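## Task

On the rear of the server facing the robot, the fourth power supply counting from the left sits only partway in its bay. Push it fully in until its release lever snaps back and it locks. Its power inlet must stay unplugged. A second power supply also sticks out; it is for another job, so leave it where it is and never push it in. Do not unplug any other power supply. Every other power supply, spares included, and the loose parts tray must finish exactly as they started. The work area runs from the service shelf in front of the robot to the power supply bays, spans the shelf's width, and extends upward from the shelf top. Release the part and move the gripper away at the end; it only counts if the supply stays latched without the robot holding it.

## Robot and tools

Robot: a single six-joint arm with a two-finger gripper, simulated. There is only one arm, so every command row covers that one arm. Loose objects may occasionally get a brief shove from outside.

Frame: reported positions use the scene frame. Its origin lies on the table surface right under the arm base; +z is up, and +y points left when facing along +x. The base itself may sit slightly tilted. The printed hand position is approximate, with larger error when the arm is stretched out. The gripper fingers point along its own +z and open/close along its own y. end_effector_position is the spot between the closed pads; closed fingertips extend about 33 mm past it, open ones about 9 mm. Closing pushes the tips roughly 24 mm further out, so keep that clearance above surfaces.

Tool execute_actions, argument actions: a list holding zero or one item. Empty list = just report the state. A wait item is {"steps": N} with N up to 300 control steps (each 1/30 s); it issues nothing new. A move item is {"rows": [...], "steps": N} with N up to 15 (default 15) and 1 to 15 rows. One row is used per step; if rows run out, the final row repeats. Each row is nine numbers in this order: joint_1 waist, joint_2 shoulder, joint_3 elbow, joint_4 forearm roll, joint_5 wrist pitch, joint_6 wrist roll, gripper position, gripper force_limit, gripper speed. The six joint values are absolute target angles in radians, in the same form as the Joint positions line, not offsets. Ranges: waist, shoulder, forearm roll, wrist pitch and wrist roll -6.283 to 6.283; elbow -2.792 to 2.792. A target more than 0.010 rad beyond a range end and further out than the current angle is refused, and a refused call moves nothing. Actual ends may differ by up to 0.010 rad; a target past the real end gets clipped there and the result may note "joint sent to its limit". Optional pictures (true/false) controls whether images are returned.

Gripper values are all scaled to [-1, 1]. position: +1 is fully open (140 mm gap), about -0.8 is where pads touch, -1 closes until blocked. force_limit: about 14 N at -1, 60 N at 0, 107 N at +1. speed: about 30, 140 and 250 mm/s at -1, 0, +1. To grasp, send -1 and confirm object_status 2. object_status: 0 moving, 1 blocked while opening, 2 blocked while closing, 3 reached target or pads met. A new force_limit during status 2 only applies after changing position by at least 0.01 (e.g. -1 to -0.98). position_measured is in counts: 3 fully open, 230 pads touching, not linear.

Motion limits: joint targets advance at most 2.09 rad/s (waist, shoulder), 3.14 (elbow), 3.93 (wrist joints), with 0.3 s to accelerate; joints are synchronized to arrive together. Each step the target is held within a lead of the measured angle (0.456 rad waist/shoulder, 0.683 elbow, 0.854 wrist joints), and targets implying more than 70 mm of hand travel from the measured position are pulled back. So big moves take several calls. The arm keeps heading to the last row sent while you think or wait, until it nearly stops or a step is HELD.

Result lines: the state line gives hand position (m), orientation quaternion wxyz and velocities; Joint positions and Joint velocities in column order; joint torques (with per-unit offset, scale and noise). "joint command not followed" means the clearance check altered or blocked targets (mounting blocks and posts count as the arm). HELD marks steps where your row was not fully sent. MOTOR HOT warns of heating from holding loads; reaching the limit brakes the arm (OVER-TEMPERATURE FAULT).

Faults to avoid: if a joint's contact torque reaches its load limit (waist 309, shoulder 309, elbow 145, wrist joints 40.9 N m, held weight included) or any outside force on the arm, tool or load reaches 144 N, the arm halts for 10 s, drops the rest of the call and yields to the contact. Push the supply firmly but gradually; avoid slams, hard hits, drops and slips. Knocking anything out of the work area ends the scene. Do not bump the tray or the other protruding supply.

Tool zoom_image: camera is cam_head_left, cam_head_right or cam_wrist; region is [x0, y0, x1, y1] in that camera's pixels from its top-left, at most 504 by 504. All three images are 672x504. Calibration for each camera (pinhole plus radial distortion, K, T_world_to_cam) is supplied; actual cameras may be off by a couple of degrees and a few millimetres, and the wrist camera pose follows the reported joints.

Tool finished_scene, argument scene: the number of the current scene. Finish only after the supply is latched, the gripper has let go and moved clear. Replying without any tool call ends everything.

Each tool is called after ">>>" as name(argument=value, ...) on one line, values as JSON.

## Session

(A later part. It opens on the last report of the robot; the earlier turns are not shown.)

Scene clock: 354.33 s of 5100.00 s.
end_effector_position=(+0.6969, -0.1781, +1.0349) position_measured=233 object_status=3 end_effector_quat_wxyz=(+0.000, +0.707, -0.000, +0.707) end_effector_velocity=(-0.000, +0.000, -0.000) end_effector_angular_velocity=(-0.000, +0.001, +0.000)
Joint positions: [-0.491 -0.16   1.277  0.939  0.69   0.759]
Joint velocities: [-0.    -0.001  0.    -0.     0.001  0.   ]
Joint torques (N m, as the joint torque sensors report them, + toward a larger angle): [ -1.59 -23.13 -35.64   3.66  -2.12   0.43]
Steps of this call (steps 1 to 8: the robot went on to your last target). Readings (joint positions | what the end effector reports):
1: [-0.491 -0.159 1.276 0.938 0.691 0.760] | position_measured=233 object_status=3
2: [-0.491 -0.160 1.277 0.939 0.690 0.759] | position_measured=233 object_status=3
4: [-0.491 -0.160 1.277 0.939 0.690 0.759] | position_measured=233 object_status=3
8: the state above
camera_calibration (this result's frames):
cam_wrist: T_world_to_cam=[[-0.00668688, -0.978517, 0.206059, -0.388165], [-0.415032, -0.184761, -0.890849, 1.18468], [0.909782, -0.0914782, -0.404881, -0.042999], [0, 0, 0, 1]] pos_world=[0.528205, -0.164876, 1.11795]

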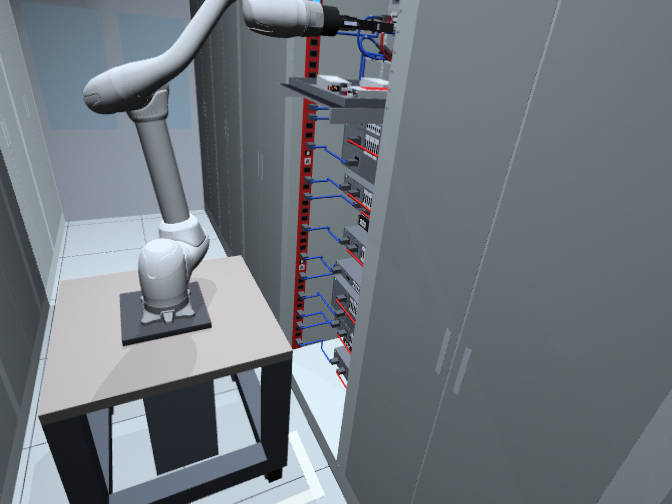

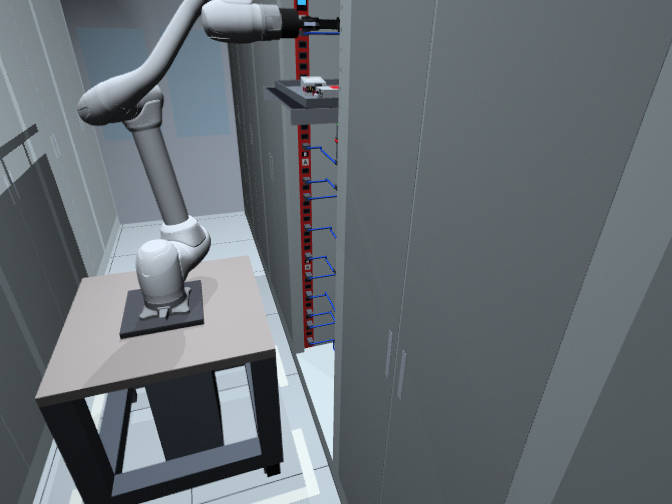

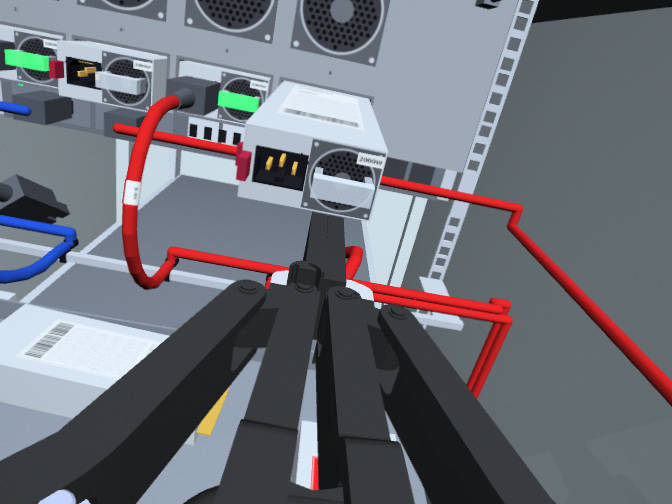

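>>> execute_actions(actions=[{"rows": [[-0.4909,-0.1595,1.2770,0.9393,0.6899,0.7590,-1,0,0.5],[-0.4902,-0.1587,1.2763,0.9386,0.6892,0.7594,-1,0,0.5],[-0.4890,-0.1574,1.2752,0.9375,0.6883,0.7601,-1,0,0.5],[-0.4876,-0.1557,1.2738,0.9362,0.6870,0.7610,-1,0,0.5],[-0.4858,-0.1537,1.2722,0.9346,0.6855,0.7620,-1,0,0.5],[-0.4839,-0.1516,1.2704,0.9328,0.6839,0.7632,-1,0,0.5],[-0.4818,-0.1493,1.2686,0.9310,0.6822,0.7644,-1,0,0.5],[-0.4798,-0.1469,1.2666,0.9291,0.6804,0.7657,-1,0,0.5],[-0.4777,-0.1446,1.2648,0.9273,0.6787,0.7669,-1,0,0.5],[-0.4758,-0.1425,1.2630,0.9255,0.6771,0.7681,-1,0,0.5],[-0.4740,-0.1405,1.2614,0.9239,0.6756,0.7691,-1,0,0.5],[-0.4726,-0.1388,1.2600,0.9226,0.6743,0.7700,-1,0,0.5],[-0.4714,-0.1375,1.2589,0.9215,0.6734,0.7707,-1,0,0.5],[-0.4707,-0.1367,1.2582,0.9208,0.6727,0.7711,-1,0,0.5],[-0.4704,-0.1364,1.2580,0.9206,0.6725,0.7713,-1,0,0.5]], "steps": 15}], pictures=false)

>>> execute_actions(actions=[{"rows": [[-0.4704,-0.1359,1.2561,0.9193,0.6733,0.7729,-1,0,0.5],[-0.4704,-0.1353,1.2543,0.9181,0.6741,0.7746,-1,0,0.5],[-0.4704,-0.1348,1.2524,0.9168,0.6750,0.7762,-1,0,0.5],[-0.4704,-0.1342,1.2505,0.9156,0.6758,0.7778,-1,0,0.5],[-0.4704,-0.1337,1.2487,0.9143,0.6766,0.7795,-1,0,0.5],[-0.4704,-0.1331,1.2468,0.9130,0.6774,0.7811,-1,0,0.5],[-0.4704,-0.1326,1.2450,0.9118,0.6783,0.7827,-1,0,0.5],[-0.4704,-0.1321,1.2431,0.9105,0.6791,0.7843,-1,0,0.5],[-0.4704,-0.1315,1.2412,0.9093,0.6799,0.7860,-1,0,0.5],[-0.4704,-0.1310,1.2394,0.9080,0.6807,0.7876,-1,0,0.5],[-0.4704,-0.1304,1.2375,0.9067,0.6816,0.7892,-1,0,0.5],[-0.4704,-0.1299,1.2356,0.9055,0.6824,0.7909,-1,0,0.5],[-0.4704,-0.1293,1.2338,0.9042,0.6832,0.7925,-1,0,0.5],[-0.4704,-0.1288,1.2319,0.9030,0.6840,0.7941,-1,0,0.5],[-0.4704,-0.1283,1.2301,0.9017,0.6849,0.7958,-1,0,0.5]], "steps": 15}], pictures=false)

>>> execute_actions(actions=[{"rows": [[-0.4704,-0.1277,1.2282,0.9004,0.6857,0.7974,-1,0,0.5],[-0.4704,-0.1272,1.2263,0.8992,0.6865,0.7990,-1,0,0.5],[-0.4704,-0.1266,1.2245,0.8979,0.6873,0.8006,-1,0,0.5],[-0.4704,-0.1261,1.2226,0.8967,0.6881,0.8023,-1,0,0.5],[-0.4704,-0.1255,1.2207,0.8954,0.6890,0.8039,-1,0,0.5],[-0.4704,-0.1250,1.2189,0.8941,0.6898,0.8055,-1,0,0.5],[-0.4704,-0.1245,1.2170,0.8929,0.6906,0.8072,-1,0,0.5],[-0.4704,-0.1239,1.2151,0.8916,0.6914,0.8088,-1,0,0.5],[-0.4704,-0.1234,1.2133,0.8904,0.6923,0.8104,-1,0,0.5],[-0.4704,-0.1228,1.2114,0.8891,0.6931,0.8121,-1,0,0.5],[-0.4704,-0.1223,1.2096,0.8878,0.6939,0.8137,-1,0,0.5],[-0.4704,-0.1217,1.2077,0.8866,0.6947,0.8153,-1,0,0.5],[-0.4704,-0.1212,1.2058,0.8853,0.6956,0.8169,-1,0,0.5],[-0.4704,-0.1206,1.2040,0.8841,0.6964,0.8186,-1,0,0.5],[-0.4704,-0.1201,1.2021,0.8828,0.6972,0.8202,-1,0,0.5]], "steps": 15}], pictures=false)

>>> execute_actions(actions=[{"steps": 8}])

>>> zoom_image(camera="cam_wrist", region=[210, 70, 410, 270])

Scene clock: 397.90 s of 5100.00 s.
end_effector_position=(+0.7131, -0.1783, +1.0349) position_measured=233 object_status=3 end_effector_quat_wxyz=(+0.000, +0.707, -0.000, +0.707) end_effector_velocity=(+0.020, +0.000, +0.000) end_effector_angular_velocity=(-0.001, -0.001, -0.001)
Joint positions: [-0.471 -0.137  1.259  0.921  0.673  0.771]
Joint velocities: [ 0.025  0.027 -0.023 -0.023 -0.022  0.015]
Joint torques (N m, as the joint torque sensors report them, + toward a larger angle): [ -0.61 -29.79 -35.52   3.16  -2.2    0.23]
Steps of this call (steps 1 to 15: the robot went on to your last target; steps 16 to 100: nothing new was sent; then 39.73 s passed at rest; steps 101 to 115: all 15 steps of this action). Readings (joint positions | what the end effector reports):
101: [-0.491 -0.160 1.277 0.940 0.690 0.759] | position_measured=233 object_status=3
102: [-0.491 -0.160 1.277 0.940 0.690 0.759] | position_measured=233 object_status=3
104: [-0.490 -0.158 1.276 0.939 0.689 0.759] | position_measured=233 object_status=3
108: [-0.484 -0.151 1.270 0.933 0.684 0.763] | position_measured=233 object_status=3
115: the state above

Scene clock: 398.40 s of 5100.00 s.
end_effector_position=(+0.7140, -0.1781, +1.0442) position_measured=233 object_status=3 end_effector_quat_wxyz=(+0.000, +0.707, -0.000, +0.707) end_effector_velocity=(-0.001, +0.001, +0.022) end_effector_angular_velocity=(-0.000, -0.001, +0.002)
Joint positions: [-0.47  -0.129  1.233  0.904  0.683  0.793]
Joint velocities: [ 0.001  0.015 -0.055 -0.036  0.024  0.048]
Joint torques (N m, as the joint torque sensors report them, + toward a larger angle): [ -1.96 -32.43 -37.68   3.99  -3.38   0.52]
Steps of this call (steps 1 to 15: all 15 steps of this action). Readings (joint positions | what the end effector reports):
1: [-0.471 -0.137 1.258 0.921 0.673 0.771] | position_measured=233 object_status=3
2: [-0.471 -0.136 1.257 0.920 0.673 0.772] | position_measured=233 object_status=3
4: [-0.470 -0.135 1.254 0.918 0.674 0.775] | position_measured=233 object_status=3
8: [-0.470 -0.133 1.246 0.913 0.678 0.781] | position_measured=233 object_status=3
15: the state above

Scene clock: 398.90 s of 5100.00 s.
end_effector_position=(+0.7140, -0.1781, +1.0547) position_measured=233 object_status=3 end_effector_quat_wxyz=(+0.000, +0.707, -0.000, +0.707) end_effector_velocity=(+0.000, +0.000, +0.020) end_effector_angular_velocity=(+0.002, +0.000, -0.000)
Joint positions: [-0.47  -0.121  1.205  0.885  0.696  0.817]
Joint velocities: [ 0.001  0.016 -0.054 -0.036  0.023  0.048]
Joint torques (N m, as the joint torque sensors report them, + toward a larger angle): [ -1.68 -34.87 -37.21   4.75  -3.39   0.2 ]
Steps of this call (steps 1 to 15: all 15 steps of this action). Readings (joint positions | what the end effector reports):
1: [-0.470 -0.129 1.232 0.903 0.684 0.794] | position_measured=233 object_status=3
2: [-0.470 -0.128 1.230 0.901 0.685 0.796] | position_measured=233 object_status=3
4: [-0.470 -0.127 1.226 0.899 0.687 0.799] | position_measured=233 object_status=3
8: [-0.470 -0.125 1.218 0.894 0.690 0.806] | position_measured=233 object_status=3
15: the state above

Scene clock: 399.17 s of 5100.00 s.
end_effector_position=(+0.7139, -0.1781, +1.0560) position_measured=233 object_status=3 end_effector_quat_wxyz=(+0.000, +0.707, -0.000, +0.707) end_effector_velocity=(-0.001, +0.000, +0.002) end_effector_angular_velocity=(-0.001, -0.001, +0.000)
Joint positions: [-0.47  -0.12   1.202  0.883  0.697  0.82 ]
Joint velocities: [-0.001 -0.001 -0.002  0.     0.001  0.   ]
Joint torques (N m, as the joint torque sensors report them, + toward a larger angle): [ -1.9  -32.93 -39.35   4.55  -3.75   0.42]
Steps of this call (steps 1 to 8: the robot went on to your last target). Readings (joint positions | what the end effector reports):
1: [-0.470 -0.121 1.204 0.884 0.697 0.819] | position_measured=233 object_status=3
2: [-0.470 -0.120 1.203 0.883 0.697 0.820] | position_measured=233 object_status=3
4: [-0.470 -0.120 1.202 0.883 0.697 0.820] | position_measured=233 object_status=3
8: the state above
camera_calibration (this result's frames):
cam_wrist: T_world_to_cam=[[-0.0066121, -0.978502, 0.206134, -0.392515], [-0.415034, -0.184859, -0.890827, 1.21045], [0.909782, -0.0914428, -0.404889, -0.0499234], [0, 0, 0, 1]] pos_world=[0.545201, -0.164879, 1.139]

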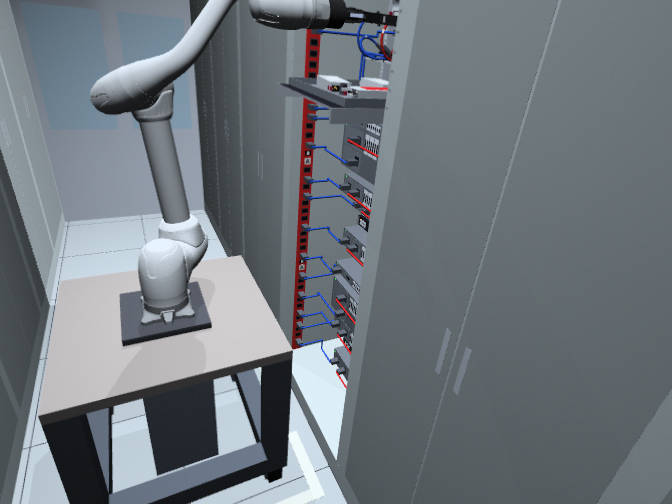

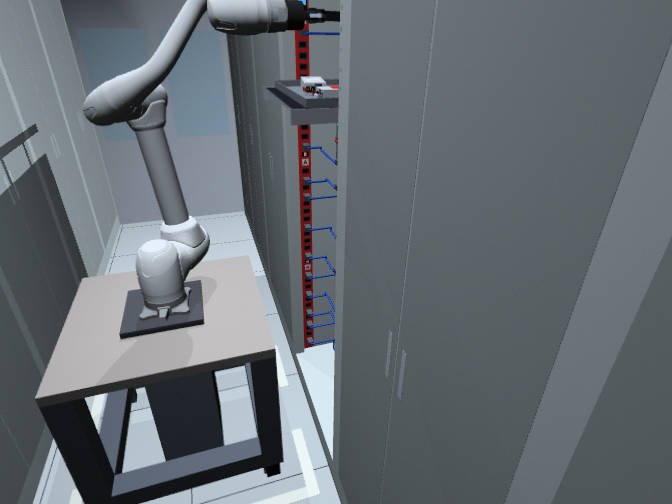

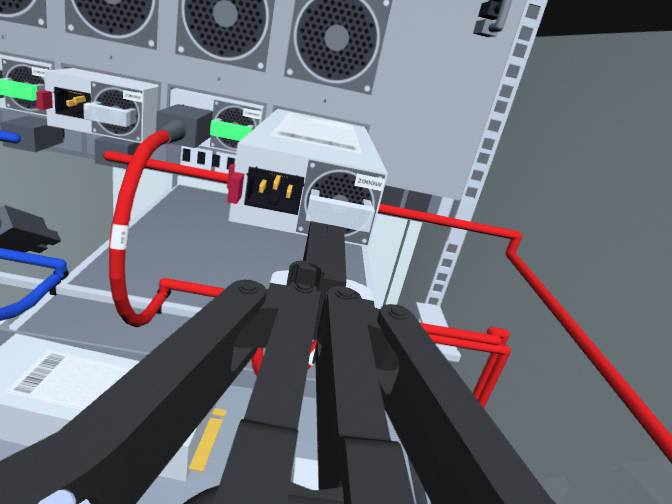

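Region (210, 70, 410, 270) of cam_wrist's 672x504 image, scaled by 2.520, with more detail than that image has.

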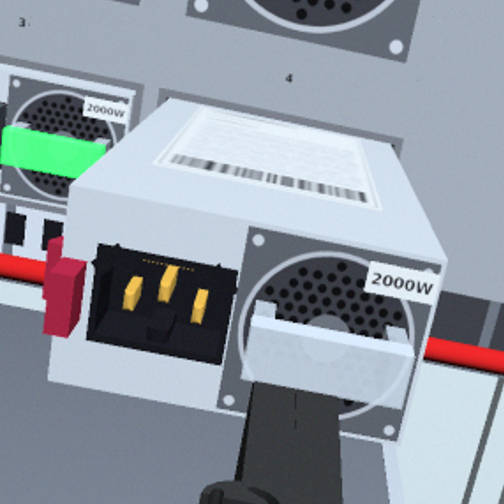

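>>> execute_actions(actions=[{"rows": [[-0.4698,-0.1194,1.2015,0.8822,0.6967,0.8206,-1,0,0.5],[-0.4691,-0.1186,1.2008,0.8816,0.6962,0.8210,-1,0,0.5],[-0.4685,-0.1179,1.2002,0.8810,0.6957,0.8215,-1,0,0.5],[-0.4679,-0.1171,1.1996,0.8803,0.6952,0.8219,-1,0,0.5],[-0.4673,-0.1164,1.1989,0.8797,0.6947,0.8223,-1,0,0.5],[-0.4666,-0.1156,1.1983,0.8791,0.6942,0.8227,-1,0,0.5],[-0.4660,-0.1149,1.1977,0.8785,0.6937,0.8231,-1,0,0.5],[-0.4654,-0.1141,1.1970,0.8779,0.6933,0.8236,-1,0,0.5],[-0.4648,-0.1134,1.1964,0.8773,0.6928,0.8240,-1,0,0.5],[-0.4641,-0.1126,1.1958,0.8767,0.6923,0.8244,-1,0,0.5],[-0.4635,-0.1119,1.1951,0.8761,0.6918,0.8248,-1,0,0.5],[-0.4629,-0.1111,1.1945,0.8754,0.6913,0.8252,-1,0,0.5],[-0.4623,-0.1104,1.1939,0.8748,0.6908,0.8257,-1,0,0.5],[-0.4616,-0.1096,1.1932,0.8742,0.6903,0.8261,-1,0,0.5],[-0.4610,-0.1089,1.1926,0.8736,0.6898,0.8265,-1,0,0.5]], "steps": 15}], pictures=false)

>>> execute_actions(actions=[{"steps": 6}])

>>> zoom_image(camera="cam_wrist", region=[210, 70, 410, 270])

Scene clock: 436.03 s of 5100.00 s.
end_effector_position=(+0.7211, -0.1781, +1.0559) position_measured=233 object_status=3 end_effector_quat_wxyz=(+0.000, +0.707, -0.000, +0.707) end_effector_velocity=(+0.015, +0.002, +0.001) end_effector_angular_velocity=(+0.000, -0.003, +0.002)
Joint positions: [-0.462 -0.11   1.194  0.875  0.691  0.826]
Joint velocities: [ 0.021  0.021 -0.019 -0.017 -0.016  0.013]
Joint torques (N m, as the joint torque sensors report them, + toward a larger angle): [ -3.92 -31.   -36.03   4.27  -3.43   0.17]
Steps of this call (steps 1 to 15: the robot went on to your last target; steps 16 to 100: nothing new was sent; then 33.03 s passed at rest; steps 101 to 115: all 15 steps of this action). Readings (joint positions | what the end effector reports):
101: [-0.470 -0.120 1.202 0.883 0.697 0.820] | position_measured=233 object_status=3
102: [-0.470 -0.120 1.202 0.883 0.697 0.820] | position_measured=233 object_status=3
104: [-0.469 -0.119 1.201 0.881 0.696 0.821] | position_measured=233 object_status=3
108: [-0.467 -0.115 1.198 0.879 0.694 0.823] | position_measured=233 object_status=3
115: the state above

Scene clock: 436.23 s of 5100.00 s.
end_effector_position=(+0.7220, -0.1781, +1.0559) position_measured=233 object_status=3 end_effector_quat_wxyz=(+0.000, +0.707, -0.000, +0.707) end_effector_velocity=(+0.001, -0.001, -0.002) end_effector_angular_velocity=(+0.001, +0.002, -0.000)
Joint positions: [-0.461 -0.109  1.193  0.874  0.69   0.826]
Joint velocities: [-0.001  0.002  0.     0.     0.001 -0.001]
Joint torques (N m, as the joint torque sensors report them, + toward a larger angle): [ -2.23 -29.31 -37.54   4.45  -3.65   0.46]
Steps of this call (steps 1 to 6: the robot went on to your last target). Readings (joint positions | what the end effector reports):
1: [-0.462 -0.109 1.193 0.874 0.690 0.826] | position_measured=233 object_status=3
2: [-0.461 -0.109 1.193 0.874 0.690 0.826] | position_measured=233 object_status=3
4: [-0.461 -0.109 1.193 0.874 0.690 0.826] | position_measured=233 object_status=3
6: the state above
camera_calibration (this result's frames):
cam_wrist: T_world_to_cam=[[-0.00656354, -0.978513, 0.206079, -0.392413], [-0.415058, -0.184827, -0.890823, 1.21376], [0.909771, -0.0913815, -0.404926, -0.0572135], [0, 0, 0, 1]] pos_world=[0.553258, -0.164873, 1.13895]

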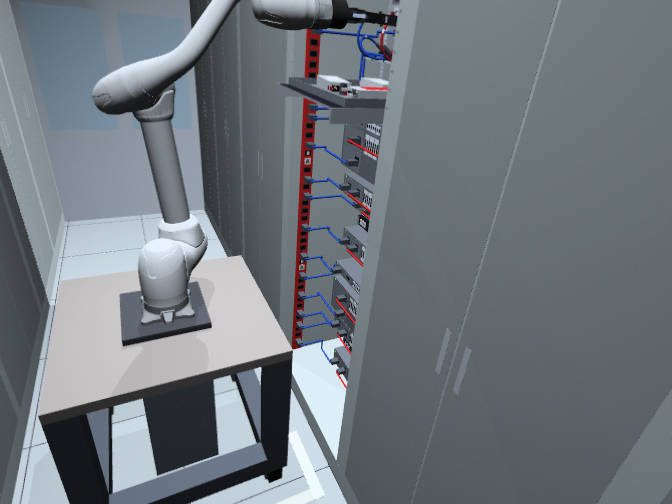

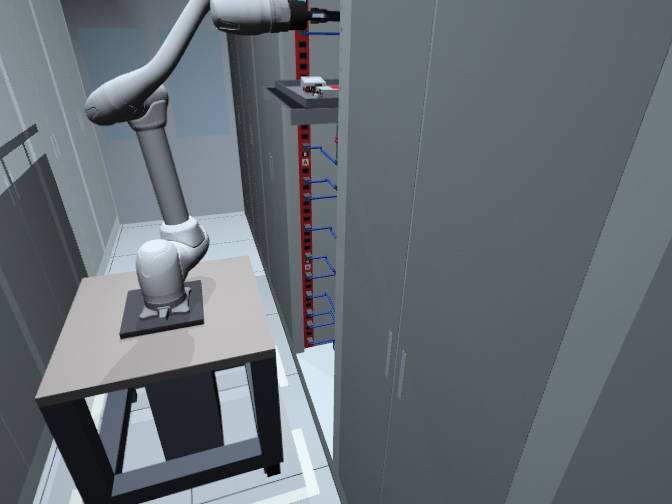

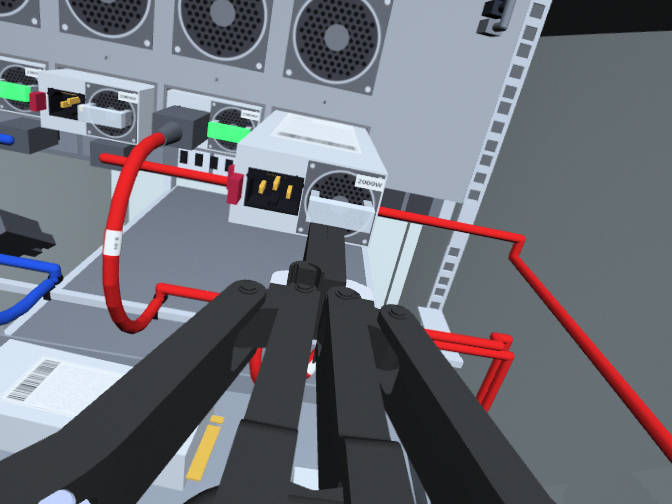

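Region (210, 70, 410, 270) of cam_wrist's 672x504 image, scaled by 2.520, with more detail than that image has.

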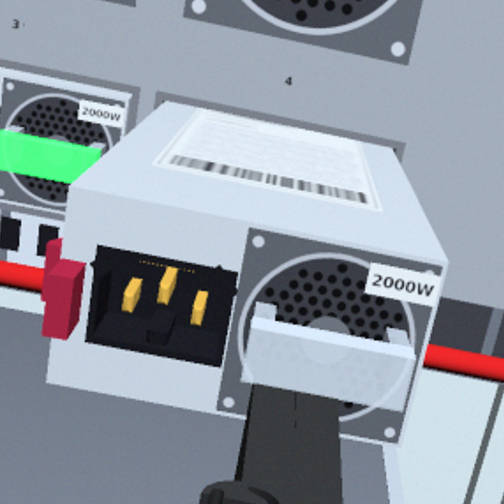

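>>> execute_actions(actions=[{"rows": [[-0.4604,-0.1082,1.1920,0.8730,0.6894,0.8269,-1,0,0.5],[-0.4593,-0.1068,1.1908,0.8719,0.6885,0.8277,-1,0,0.5],[-0.4576,-0.1047,1.1890,0.8702,0.6871,0.8289,-1,0,0.5],[-0.4554,-0.1019,1.1865,0.8679,0.6854,0.8305,-1,0,0.5],[-0.4532,-0.0991,1.1841,0.8656,0.6837,0.8321,-1,0,0.5],[-0.4509,-0.0963,1.1816,0.8633,0.6820,0.8337,-1,0,0.5],[-0.4488,-0.0934,1.1791,0.8611,0.6803,0.8353,-1,0,0.5],[-0.4465,-0.0905,1.1765,0.8587,0.6785,0.8370,-1,0,0.5],[-0.4442,-0.0875,1.1738,0.8563,0.6768,0.8387,-1,0,0.5],[-0.4420,-0.0845,1.1712,0.8539,0.6751,0.8403,-1,0,0.5],[-0.4397,-0.0815,1.1685,0.8516,0.6734,0.8421,-1,0,0.5],[-0.4375,-0.0785,1.1658,0.8492,0.6717,0.8438,-1,0,0.5],[-0.4352,-0.0754,1.1629,0.8467,0.6700,0.8456,-1,0,0.5],[-0.4330,-0.0722,1.1601,0.8443,0.6683,0.8474,-1,0,0.5],[-0.4308,-0.0692,1.1573,0.8419,0.6667,0.8491,-1,0,0.5]], "steps": 15}], pictures=false)

>>> execute_actions(actions=[{"rows": [[-0.4286,-0.0660,1.1544,0.8394,0.6650,0.8509,-1,0,0.5],[-0.4264,-0.0629,1.1515,0.8370,0.6634,0.8527,-1,0,0.5],[-0.4242,-0.0597,1.1485,0.8345,0.6618,0.8546,-1,0,0.5],[-0.4220,-0.0565,1.1456,0.8321,0.6602,0.8564,-1,0,0.5],[-0.4198,-0.0533,1.1426,0.8296,0.6587,0.8582,-1,0,0.5],[-0.4177,-0.0501,1.1396,0.8272,0.6571,0.8601,-1,0,0.5],[-0.4155,-0.0469,1.1366,0.8247,0.6556,0.8619,-1,0,0.5],[-0.4134,-0.0436,1.1335,0.8223,0.6541,0.8638,-1,0,0.5],[-0.4114,-0.0404,1.1304,0.8198,0.6526,0.8657,-1,0,0.5],[-0.4093,-0.0372,1.1274,0.8174,0.6512,0.8675,-1,0,0.5],[-0.4072,-0.0339,1.1243,0.8149,0.6497,0.8694,-1,0,0.5],[-0.4054,-0.0309,1.1214,0.8127,0.6485,0.8711,-1,0,0.5],[-0.4037,-0.0283,1.1189,0.8107,0.6473,0.8727,-1,0,0.5],[-0.4025,-0.0263,1.1170,0.8093,0.6465,0.8738,-1,0,0.5],[-0.4019,-0.0253,1.1160,0.8085,0.6461,0.8744,-1,0,0.5]], "steps": 15}], pictures=false)

>>> execute_actions(actions=[{"steps": 6}])

>>> zoom_image(camera="cam_wrist", region=[190, 70, 430, 310])

Scene clock: 466.00 s of 5100.00 s.
end_effector_position=(+0.7459, -0.1781, +1.0559) position_measured=233 object_status=3 end_effector_quat_wxyz=(+0.000, +0.707, -0.000, +0.707) end_effector_velocity=(+0.062, +0.001, +0.003) end_effector_angular_velocity=(-0.000, -0.004, +0.000)
Joint positions: [-0.435 -0.075  1.163  0.846  0.67   0.846]
Joint velocities: [ 0.067  0.09  -0.085 -0.071 -0.051  0.053]
Joint torques (N m, as the joint torque sensors report them, + toward a larger angle): [ -6.32 -30.85 -37.36   4.54  -4.03   0.35]
Steps of this call (steps 1 to 15: the robot went on to your last target; steps 16 to 100: nothing new was sent; then 25.93 s passed at rest; steps 101 to 115: all 15 steps of this action). Readings (joint positions | what the end effector reports):
101: [-0.461 -0.109 1.193 0.874 0.690 0.827] | position_measured=233 object_status=3
102: [-0.461 -0.109 1.192 0.873 0.690 0.827] | position_measured=233 object_status=3
104: [-0.459 -0.106 1.190 0.871 0.688 0.828] | position_measured=233 object_status=3
108: [-0.451 -0.096 1.181 0.863 0.682 0.834] | position_measured=233 object_status=3
115: the state above

Scene clock: 466.50 s of 5100.00 s.
end_effector_position=(+0.7780, -0.1781, +1.0558) position_measured=233 object_status=3 end_effector_quat_wxyz=(+0.000, +0.707, -0.000, +0.707) end_effector_velocity=(+0.047, -0.000, +0.000) end_effector_angular_velocity=(+0.001, -0.001, +0.001)
Joint positions: [-0.404 -0.028  1.119  0.811  0.648  0.873]
Joint velocities: [ 0.042  0.069 -0.066 -0.047 -0.029  0.037]
Joint torques (N m, as the joint torque sensors report them, + toward a larger angle): [  9.87 -22.39 -57.73  10.75 -15.04   0.02]
Steps of this call (steps 1 to 15: all 15 steps of this action). Readings (joint positions | what the end effector reports):
1: [-0.433 -0.072 1.160 0.844 0.668 0.848] | position_measured=233 object_status=3
2: [-0.431 -0.069 1.157 0.842 0.667 0.849] | position_measured=233 object_status=3
4: [-0.426 -0.063 1.151 0.837 0.663 0.853] | position_measured=233 object_status=3
8: [-0.418 -0.050 1.139 0.827 0.657 0.860] | position_measured=233 object_status=3
15: the state above

Scene clock: 466.70 s of 5100.00 s.
end_effector_position=(+0.7800, -0.1781, +1.0558) position_measured=233 object_status=3 end_effector_quat_wxyz=(+0.000, +0.707, -0.000, +0.707) end_effector_velocity=(+0.001, -0.001, -0.001) end_effector_angular_velocity=(+0.000, +0.000, -0.001)
Joint positions: [-0.402 -0.025  1.116  0.808  0.646  0.874]
Joint velocities: [-0.001  0.002 -0.     0.    -0.001 -0.   ]
Joint torques (N m, as the joint torque sensors report them, + toward a larger angle): [ 11.56 -22.73 -61.88  11.9  -17.57   0.53]
Steps of this call (steps 1 to 6: the robot went on to your last target). Readings (joint positions | what the end effector reports):
1: [-0.403 -0.026 1.117 0.809 0.647 0.874] | position_measured=233 object_status=3
2: [-0.402 -0.026 1.116 0.809 0.646 0.874] | position_measured=233 object_status=3
4: [-0.402 -0.025 1.116 0.808 0.646 0.874] | position_measured=233 object_status=3
6: the state above
camera_calibration (this result's frames):
cam_wrist: T_world_to_cam=[[-0.00653559, -0.978502, 0.206133, -0.392136], [-0.415182, -0.184875, -0.890755, 1.23778], [0.909715, -0.0914045, -0.405049, -0.109815], [0, 0, 0, 1]] pos_world=[0.611243, -0.164908, 1.13891]

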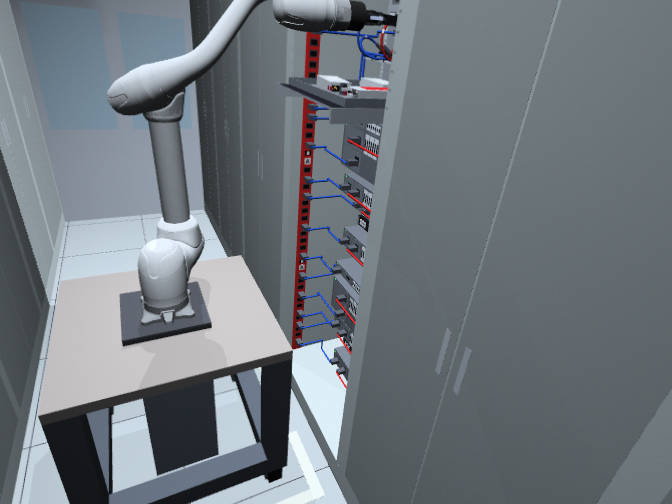

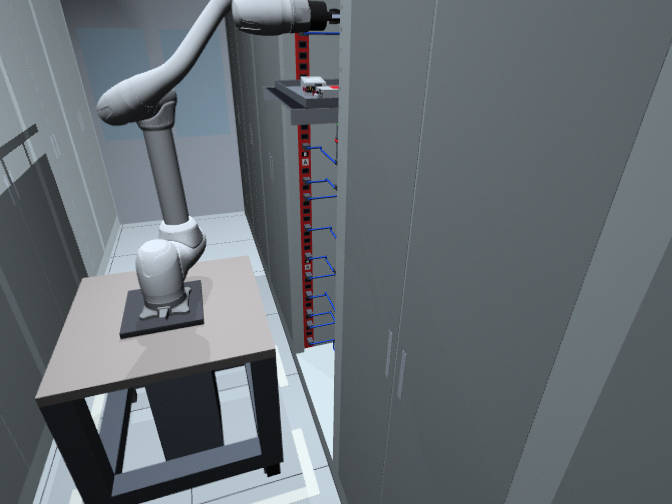

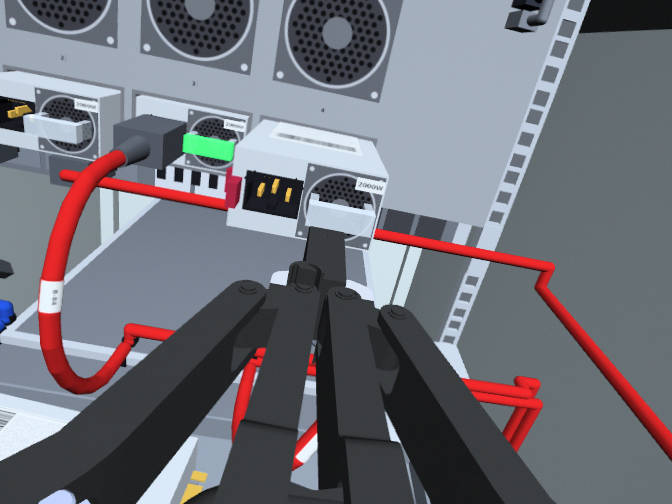

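Region (190, 70, 430, 310) of cam_wrist's 672x504 image, scaled by 2.100, with more detail than that image has.

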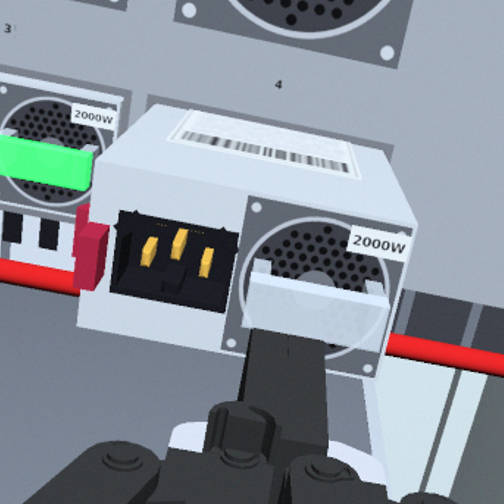

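>>> execute_actions(actions=[{"rows": [[-0.4019,-0.0257,1.1174,0.8094,0.6454,0.8732,-1,0,0.5],[-0.4019,-0.0262,1.1189,0.8104,0.6447,0.8720,-1,0,0.5],[-0.4019,-0.0266,1.1203,0.8113,0.6440,0.8709,-1,0,0.5],[-0.4019,-0.0270,1.1217,0.8122,0.6433,0.8697,-1,0,0.5],[-0.4019,-0.0275,1.1232,0.8132,0.6426,0.8685,-1,0,0.5],[-0.4019,-0.0279,1.1246,0.8141,0.6419,0.8673,-1,0,0.5],[-0.4019,-0.0283,1.1260,0.8150,0.6412,0.8662,-1,0,0.5],[-0.4019,-0.0287,1.1275,0.8160,0.6405,0.8650,-1,0,0.5]], "steps": 15}])

>>> zoom_image(camera="cam_wrist", region=[190, 70, 430, 310])

Scene clock: 473.30 s of 5100.00 s.
end_effector_position=(+0.7801, -0.1781, +1.0517) position_measured=233 object_status=3 end_effector_quat_wxyz=(+0.000, +0.707, -0.000, +0.707) end_effector_velocity=(-0.001, +0.001, +0.002) end_effector_angular_velocity=(+0.000, -0.003, +0.000)
Joint positions: [-0.402 -0.029  1.128  0.816  0.64   0.865]
Joint velocities: [ 0.001 -0.002 -0.     0.    -0.001  0.001]
Joint torques (N m, as the joint torque sensors report them, + toward a larger angle): [ -1.85 -42.68 -39.22   4.42  -3.84   0.45]
Steps of this call (steps 1 to 15: the robot went on to your last target; steps 16 to 100: nothing new was sent; then 2.77 s passed at rest; steps 101 to 115: all 15 steps of this action). Readings (joint positions | what the end effector reports):
101: [-0.402 -0.025 1.116 0.809 0.646 0.874] | position_measured=233 object_status=3
102: [-0.402 -0.025 1.116 0.809 0.646 0.874] | position_measured=233 object_status=3
104: [-0.402 -0.026 1.119 0.811 0.644 0.872] | position_measured=233 object_status=3
108: [-0.402 -0.028 1.125 0.815 0.641 0.867] | position_measured=233 object_status=3
115: the state above
camera_calibration (this result's frames):
cam_wrist: T_world_to_cam=[[-0.00655803, -0.978555, 0.205883, -0.390955], [-0.415203, -0.184636, -0.890795, 1.23426], [0.909705, -0.091325, -0.405088, -0.111565], [0, 0, 0, 1]] pos_world=[0.611397, -0.16487, 1.13477]

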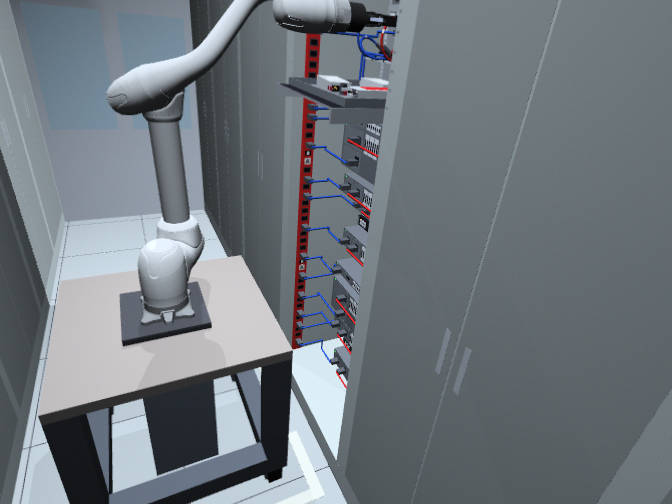

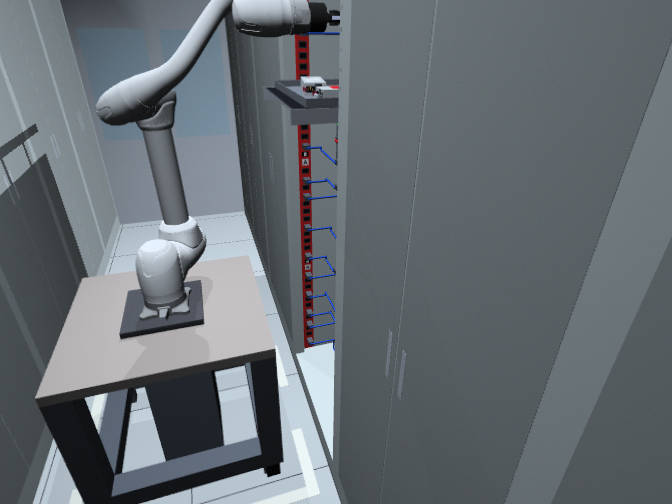

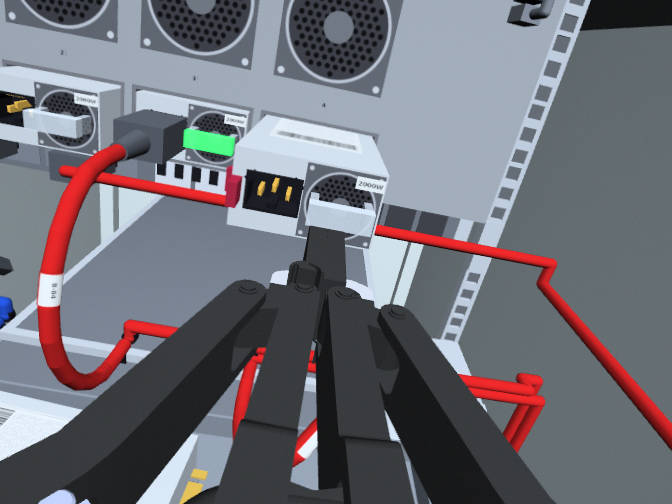

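Region (190, 70, 430, 310) of cam_wrist's 672x504 image, scaled by 2.100, with more detail than that image has.

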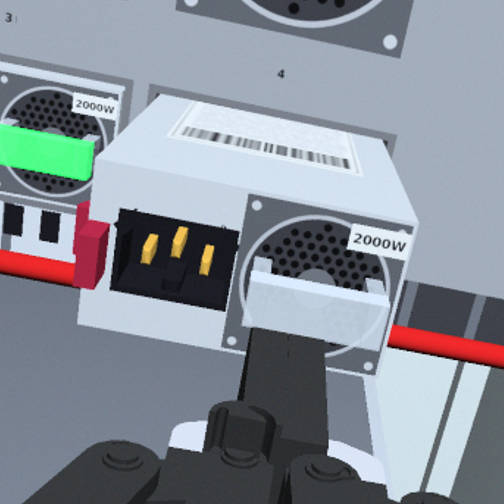

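>>> execute_actions(actions=[{"rows": [[-0.4010,-0.0273,1.1262,0.8150,0.6398,0.8658,-1,0,0.5],[-0.4001,-0.0258,1.1248,0.8139,0.6392,0.8666,-1,0,0.5],[-0.3992,-0.0244,1.1235,0.8129,0.6385,0.8674,-1,0,0.5],[-0.3983,-0.0229,1.1222,0.8118,0.6378,0.8682,-1,0,0.5],[-0.3974,-0.0214,1.1208,0.8108,0.6372,0.8689,-1,0,0.5],[-0.3965,-0.0200,1.1195,0.8097,0.6365,0.8697,-1,0,0.5],[-0.3956,-0.0185,1.1181,0.8087,0.6359,0.8705,-1,0,0.5],[-0.3948,-0.0171,1.1167,0.8077,0.6353,0.8713,-1,0,0.5],[-0.3939,-0.0156,1.1154,0.8066,0.6346,0.8721,-1,0,0.5],[-0.3930,-0.0141,1.1140,0.8056,0.6340,0.8729,-1,0,0.5],[-0.3921,-0.0127,1.1126,0.8045,0.6334,0.8737,-1,0,0.5],[-0.3913,-0.0112,1.1113,0.8035,0.6327,0.8745,-1,0,0.5],[-0.3904,-0.0098,1.1099,0.8024,0.6321,0.8753,-1,0,0.5],[-0.3895,-0.0083,1.1085,0.8014,0.6315,0.8761,-1,0,0.5],[-0.3887,-0.0068,1.1071,0.8004,0.6309,0.8769,-1,0,0.5]], "steps": 15}], pictures=false)

>>> execute_actions(actions=[{"steps": 5}], pictures=false)

Scene clock: 527.43 s of 5100.00 s.
end_effector_position=(+0.7931, -0.1782, +1.0514) position_measured=233 object_status=3 end_effector_quat_wxyz=(+0.000, +0.707, -0.000, +0.707) end_effector_velocity=(+0.030, +0.000, -0.002) end_effector_angular_velocity=(-0.000, +0.001, +0.002)
Joint positions: [-0.39  -0.01   1.11   0.802  0.632  0.875]
Joint velocities: [ 0.026  0.045 -0.042 -0.03  -0.017  0.023]
Joint torques (N m, as the joint torque sensors report them, + toward a larger angle): [ -2.25 -40.31 -38.7    4.32  -3.5    0.28]
Steps of this call (steps 1 to 15: the robot went on to your last target; steps 16 to 100: nothing new was sent; then 50.30 s passed at rest; steps 101 to 115: all 15 steps of this action). Readings (joint positions | what the end effector reports):
101: [-0.402 -0.029 1.127 0.816 0.641 0.865] | position_measured=233 object_status=3
102: [-0.402 -0.028 1.127 0.816 0.640 0.865] | position_measured=233 object_status=3
104: [-0.401 -0.026 1.124 0.814 0.639 0.866] | position_measured=233 object_status=3
108: [-0.397 -0.020 1.119 0.810 0.636 0.870] | position_measured=233 object_status=3
115: the state above

Scene clock: 527.60 s of 5100.00 s.
end_effector_position=(+0.7949, -0.1782, +1.0513) position_measured=233 object_status=3 end_effector_quat_wxyz=(+0.000, +0.707, -0.000, +0.707) end_effector_velocity=(+0.000, +0.001, +0.000) end_effector_angular_velocity=(+0.001, -0.001, +0.001)
Joint positions: [-0.389 -0.007  1.107  0.8    0.631  0.877]
Joint velocities: [ 0.001  0.    -0.     0.    -0.001  0.   ]
Joint torques (N m, as the joint torque sensors report them, + toward a larger angle): [ -2.31 -40.96 -37.03   4.67  -3.64   0.29]
Steps of this call (steps 1 to 5: the robot went on to your last target). Readings (joint positions | what the end effector reports):
1: [-0.389 -0.008 1.108 0.801 0.631 0.876] | position_measured=233 object_status=3
2: [-0.389 -0.007 1.108 0.801 0.631 0.877] | position_measured=233 object_status=3
4: [-0.389 -0.007 1.107 0.800 0.631 0.877] | position_measured=233 object_status=3
5: the state above

>>> execute_actions(actions=[{"rows": [[-0.3878,-0.0053,1.1057,0.7993,0.6303,0.8777,-1,0,0.5],[-0.3870,-0.0039,1.1043,0.7983,0.6297,0.8785,-1,0,0.5],[-0.3861,-0.0024,1.1029,0.7972,0.6291,0.8794,-1,0,0.5],[-0.3853,-0.0009,1.1015,0.7962,0.6285,0.8802,-1,0,0.5],[-0.3844,0.0006,1.1001,0.7951,0.6279,0.8810,-1,0,0.5],[-0.3836,0.0020,1.0987,0.7941,0.6273,0.8818,-1,0,0.5],[-0.3828,0.0035,1.0972,0.7930,0.6268,0.8826,-1,0,0.5],[-0.3819,0.0050,1.0958,0.7920,0.6262,0.8834,-1,0,0.5],[-0.3811,0.0065,1.0944,0.7910,0.6256,0.8843,-1,0,0.5],[-0.3803,0.0080,1.0930,0.7899,0.6251,0.8851,-1,0,0.5],[-0.3795,0.0094,1.0915,0.7889,0.6245,0.8859,-1,0,0.5],[-0.3786,0.0109,1.0901,0.7878,0.6239,0.8867,-1,0,0.5],[-0.3778,0.0124,1.0886,0.7868,0.6234,0.8876,-1,0,0.5],[-0.3770,0.0139,1.0872,0.7857,0.6229,0.8884,-1,0,0.5],[-0.3762,0.0154,1.0857,0.7847,0.6223,0.8892,-1,0,0.5]], "steps": 15}], pictures=false)

>>> execute_actions(actions=[{"steps": 5}])

>>> zoom_image(camera="cam_wrist", region=[170, 70, 430, 330])

Scene clock: 534.37 s of 5100.00 s.
end_effector_position=(+0.8080, -0.1782, +1.0510) position_measured=233 object_status=3 end_effector_quat_wxyz=(+0.000, +0.707, -0.000, +0.707) end_effector_velocity=(+0.029, +0.000, -0.001) end_effector_angular_velocity=(-0.001, +0.000, +0.001)
Joint positions: [-0.378  0.013  1.088  0.787  0.623  0.888]
Joint velocities: [ 0.024  0.044 -0.043 -0.031 -0.015  0.025]
Joint torques (N m, as the joint torque sensors report them, + toward a larger angle): [ -1.07 -31.36 -32.21   4.1   -2.22   0.09]
Steps of this call (steps 1 to 15: the robot went on to your last target; steps 16 to 100: nothing new was sent; then 2.93 s passed at rest; steps 101 to 115: all 15 steps of this action). Readings (joint positions | what the end effector reports):
101: [-0.389 -0.007 1.107 0.800 0.631 0.877] | position_measured=233 object_status=3
102: [-0.388 -0.006 1.106 0.800 0.631 0.877] | position_measured=233 object_status=3
104: [-0.387 -0.004 1.104 0.798 0.630 0.879] | position_measured=233 object_status=3
108: [-0.383 0.002 1.098 0.794 0.627 0.882] | position_measured=233 object_status=3
115: the state above

Scene clock: 534.53 s of 5100.00 s.
end_effector_position=(+0.8098, -0.1782, +1.0509) position_measured=233 object_status=3 end_effector_quat_wxyz=(+0.000, +0.707, -0.000, +0.707) end_effector_velocity=(-0.001, +0.001, +0.000) end_effector_angular_velocity=(+0.000, +0.000, +0.000)
Joint positions: [-0.376  0.015  1.086  0.785  0.622  0.889]
Joint velocities: [ 0.    -0.002  0.002 -0.     0.     0.001]
Joint torques (N m, as the joint torque sensors report them, + toward a larger angle): [  0.5  -31.21 -30.15   3.4   -0.93   0.41]
Steps of this call (steps 1 to 5: the robot went on to your last target). Readings (joint positions | what the end effector reports):
1: [-0.377 0.014 1.087 0.786 0.623 0.889] | position_measured=233 object_status=3
2: [-0.376 0.015 1.086 0.785 0.622 0.889] | position_measured=233 object_status=3
4: [-0.376 0.015 1.086 0.785 0.622 0.889] | position_measured=233 object_status=3
5: the state above
camera_calibration (this result's frames):
cam_wrist: T_world_to_cam=[[-0.00692174, -0.978516, 0.206056, -0.390576], [-0.415052, -0.184662, -0.89086, 1.24579], [0.909772, -0.0916903, -0.404856, -0.139255], [0, 0, 0, 1]] pos_world=[0.641054, -0.164903, 1.13393]

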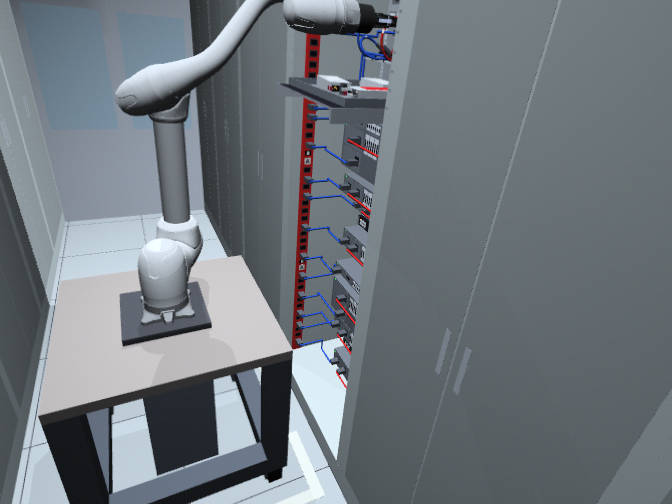

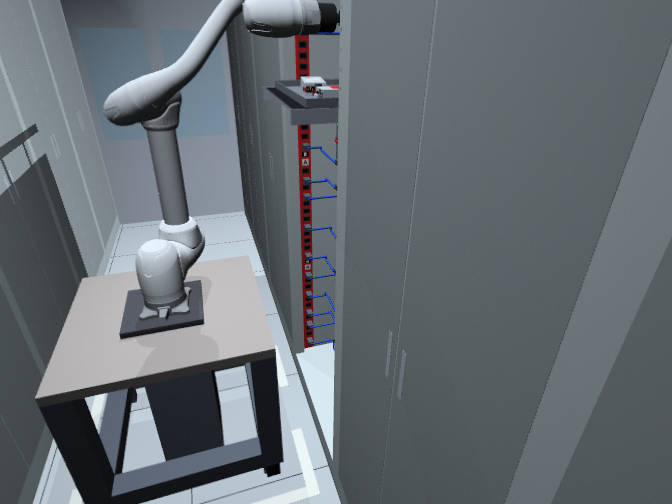

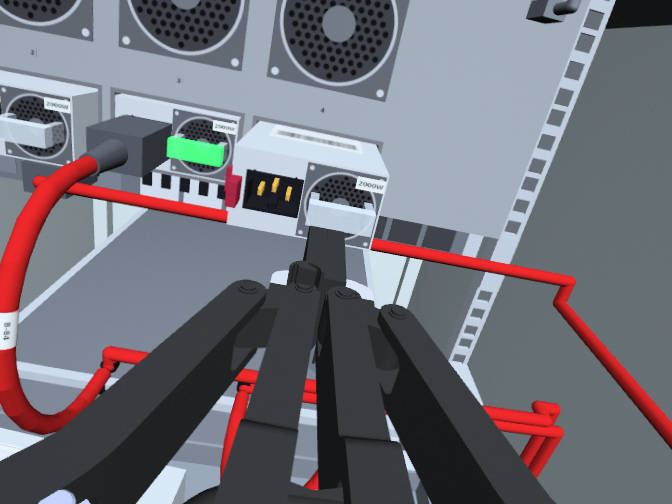

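Region (170, 70, 430, 330) of cam_wrist's 672x504 image, scaled by 1.938, with more detail than that image has.

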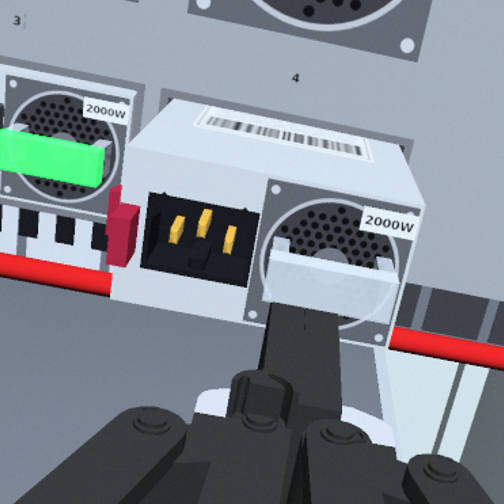

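>>> zoom_image(camera="cam_wrist", region=[100, 80, 260, 200])

Region (100, 80, 260, 200) of cam_wrist's 672x504 image, scaled by 3.150, with more detail than that image has; it fills the top 378 rows of this view, and the rest is white.

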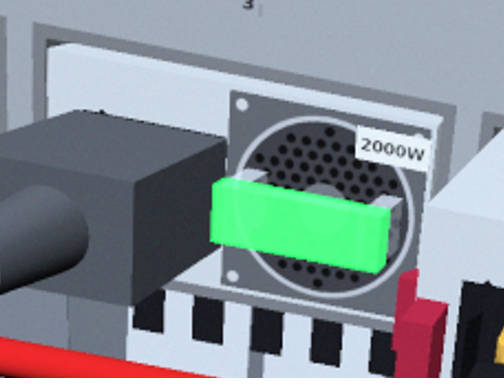

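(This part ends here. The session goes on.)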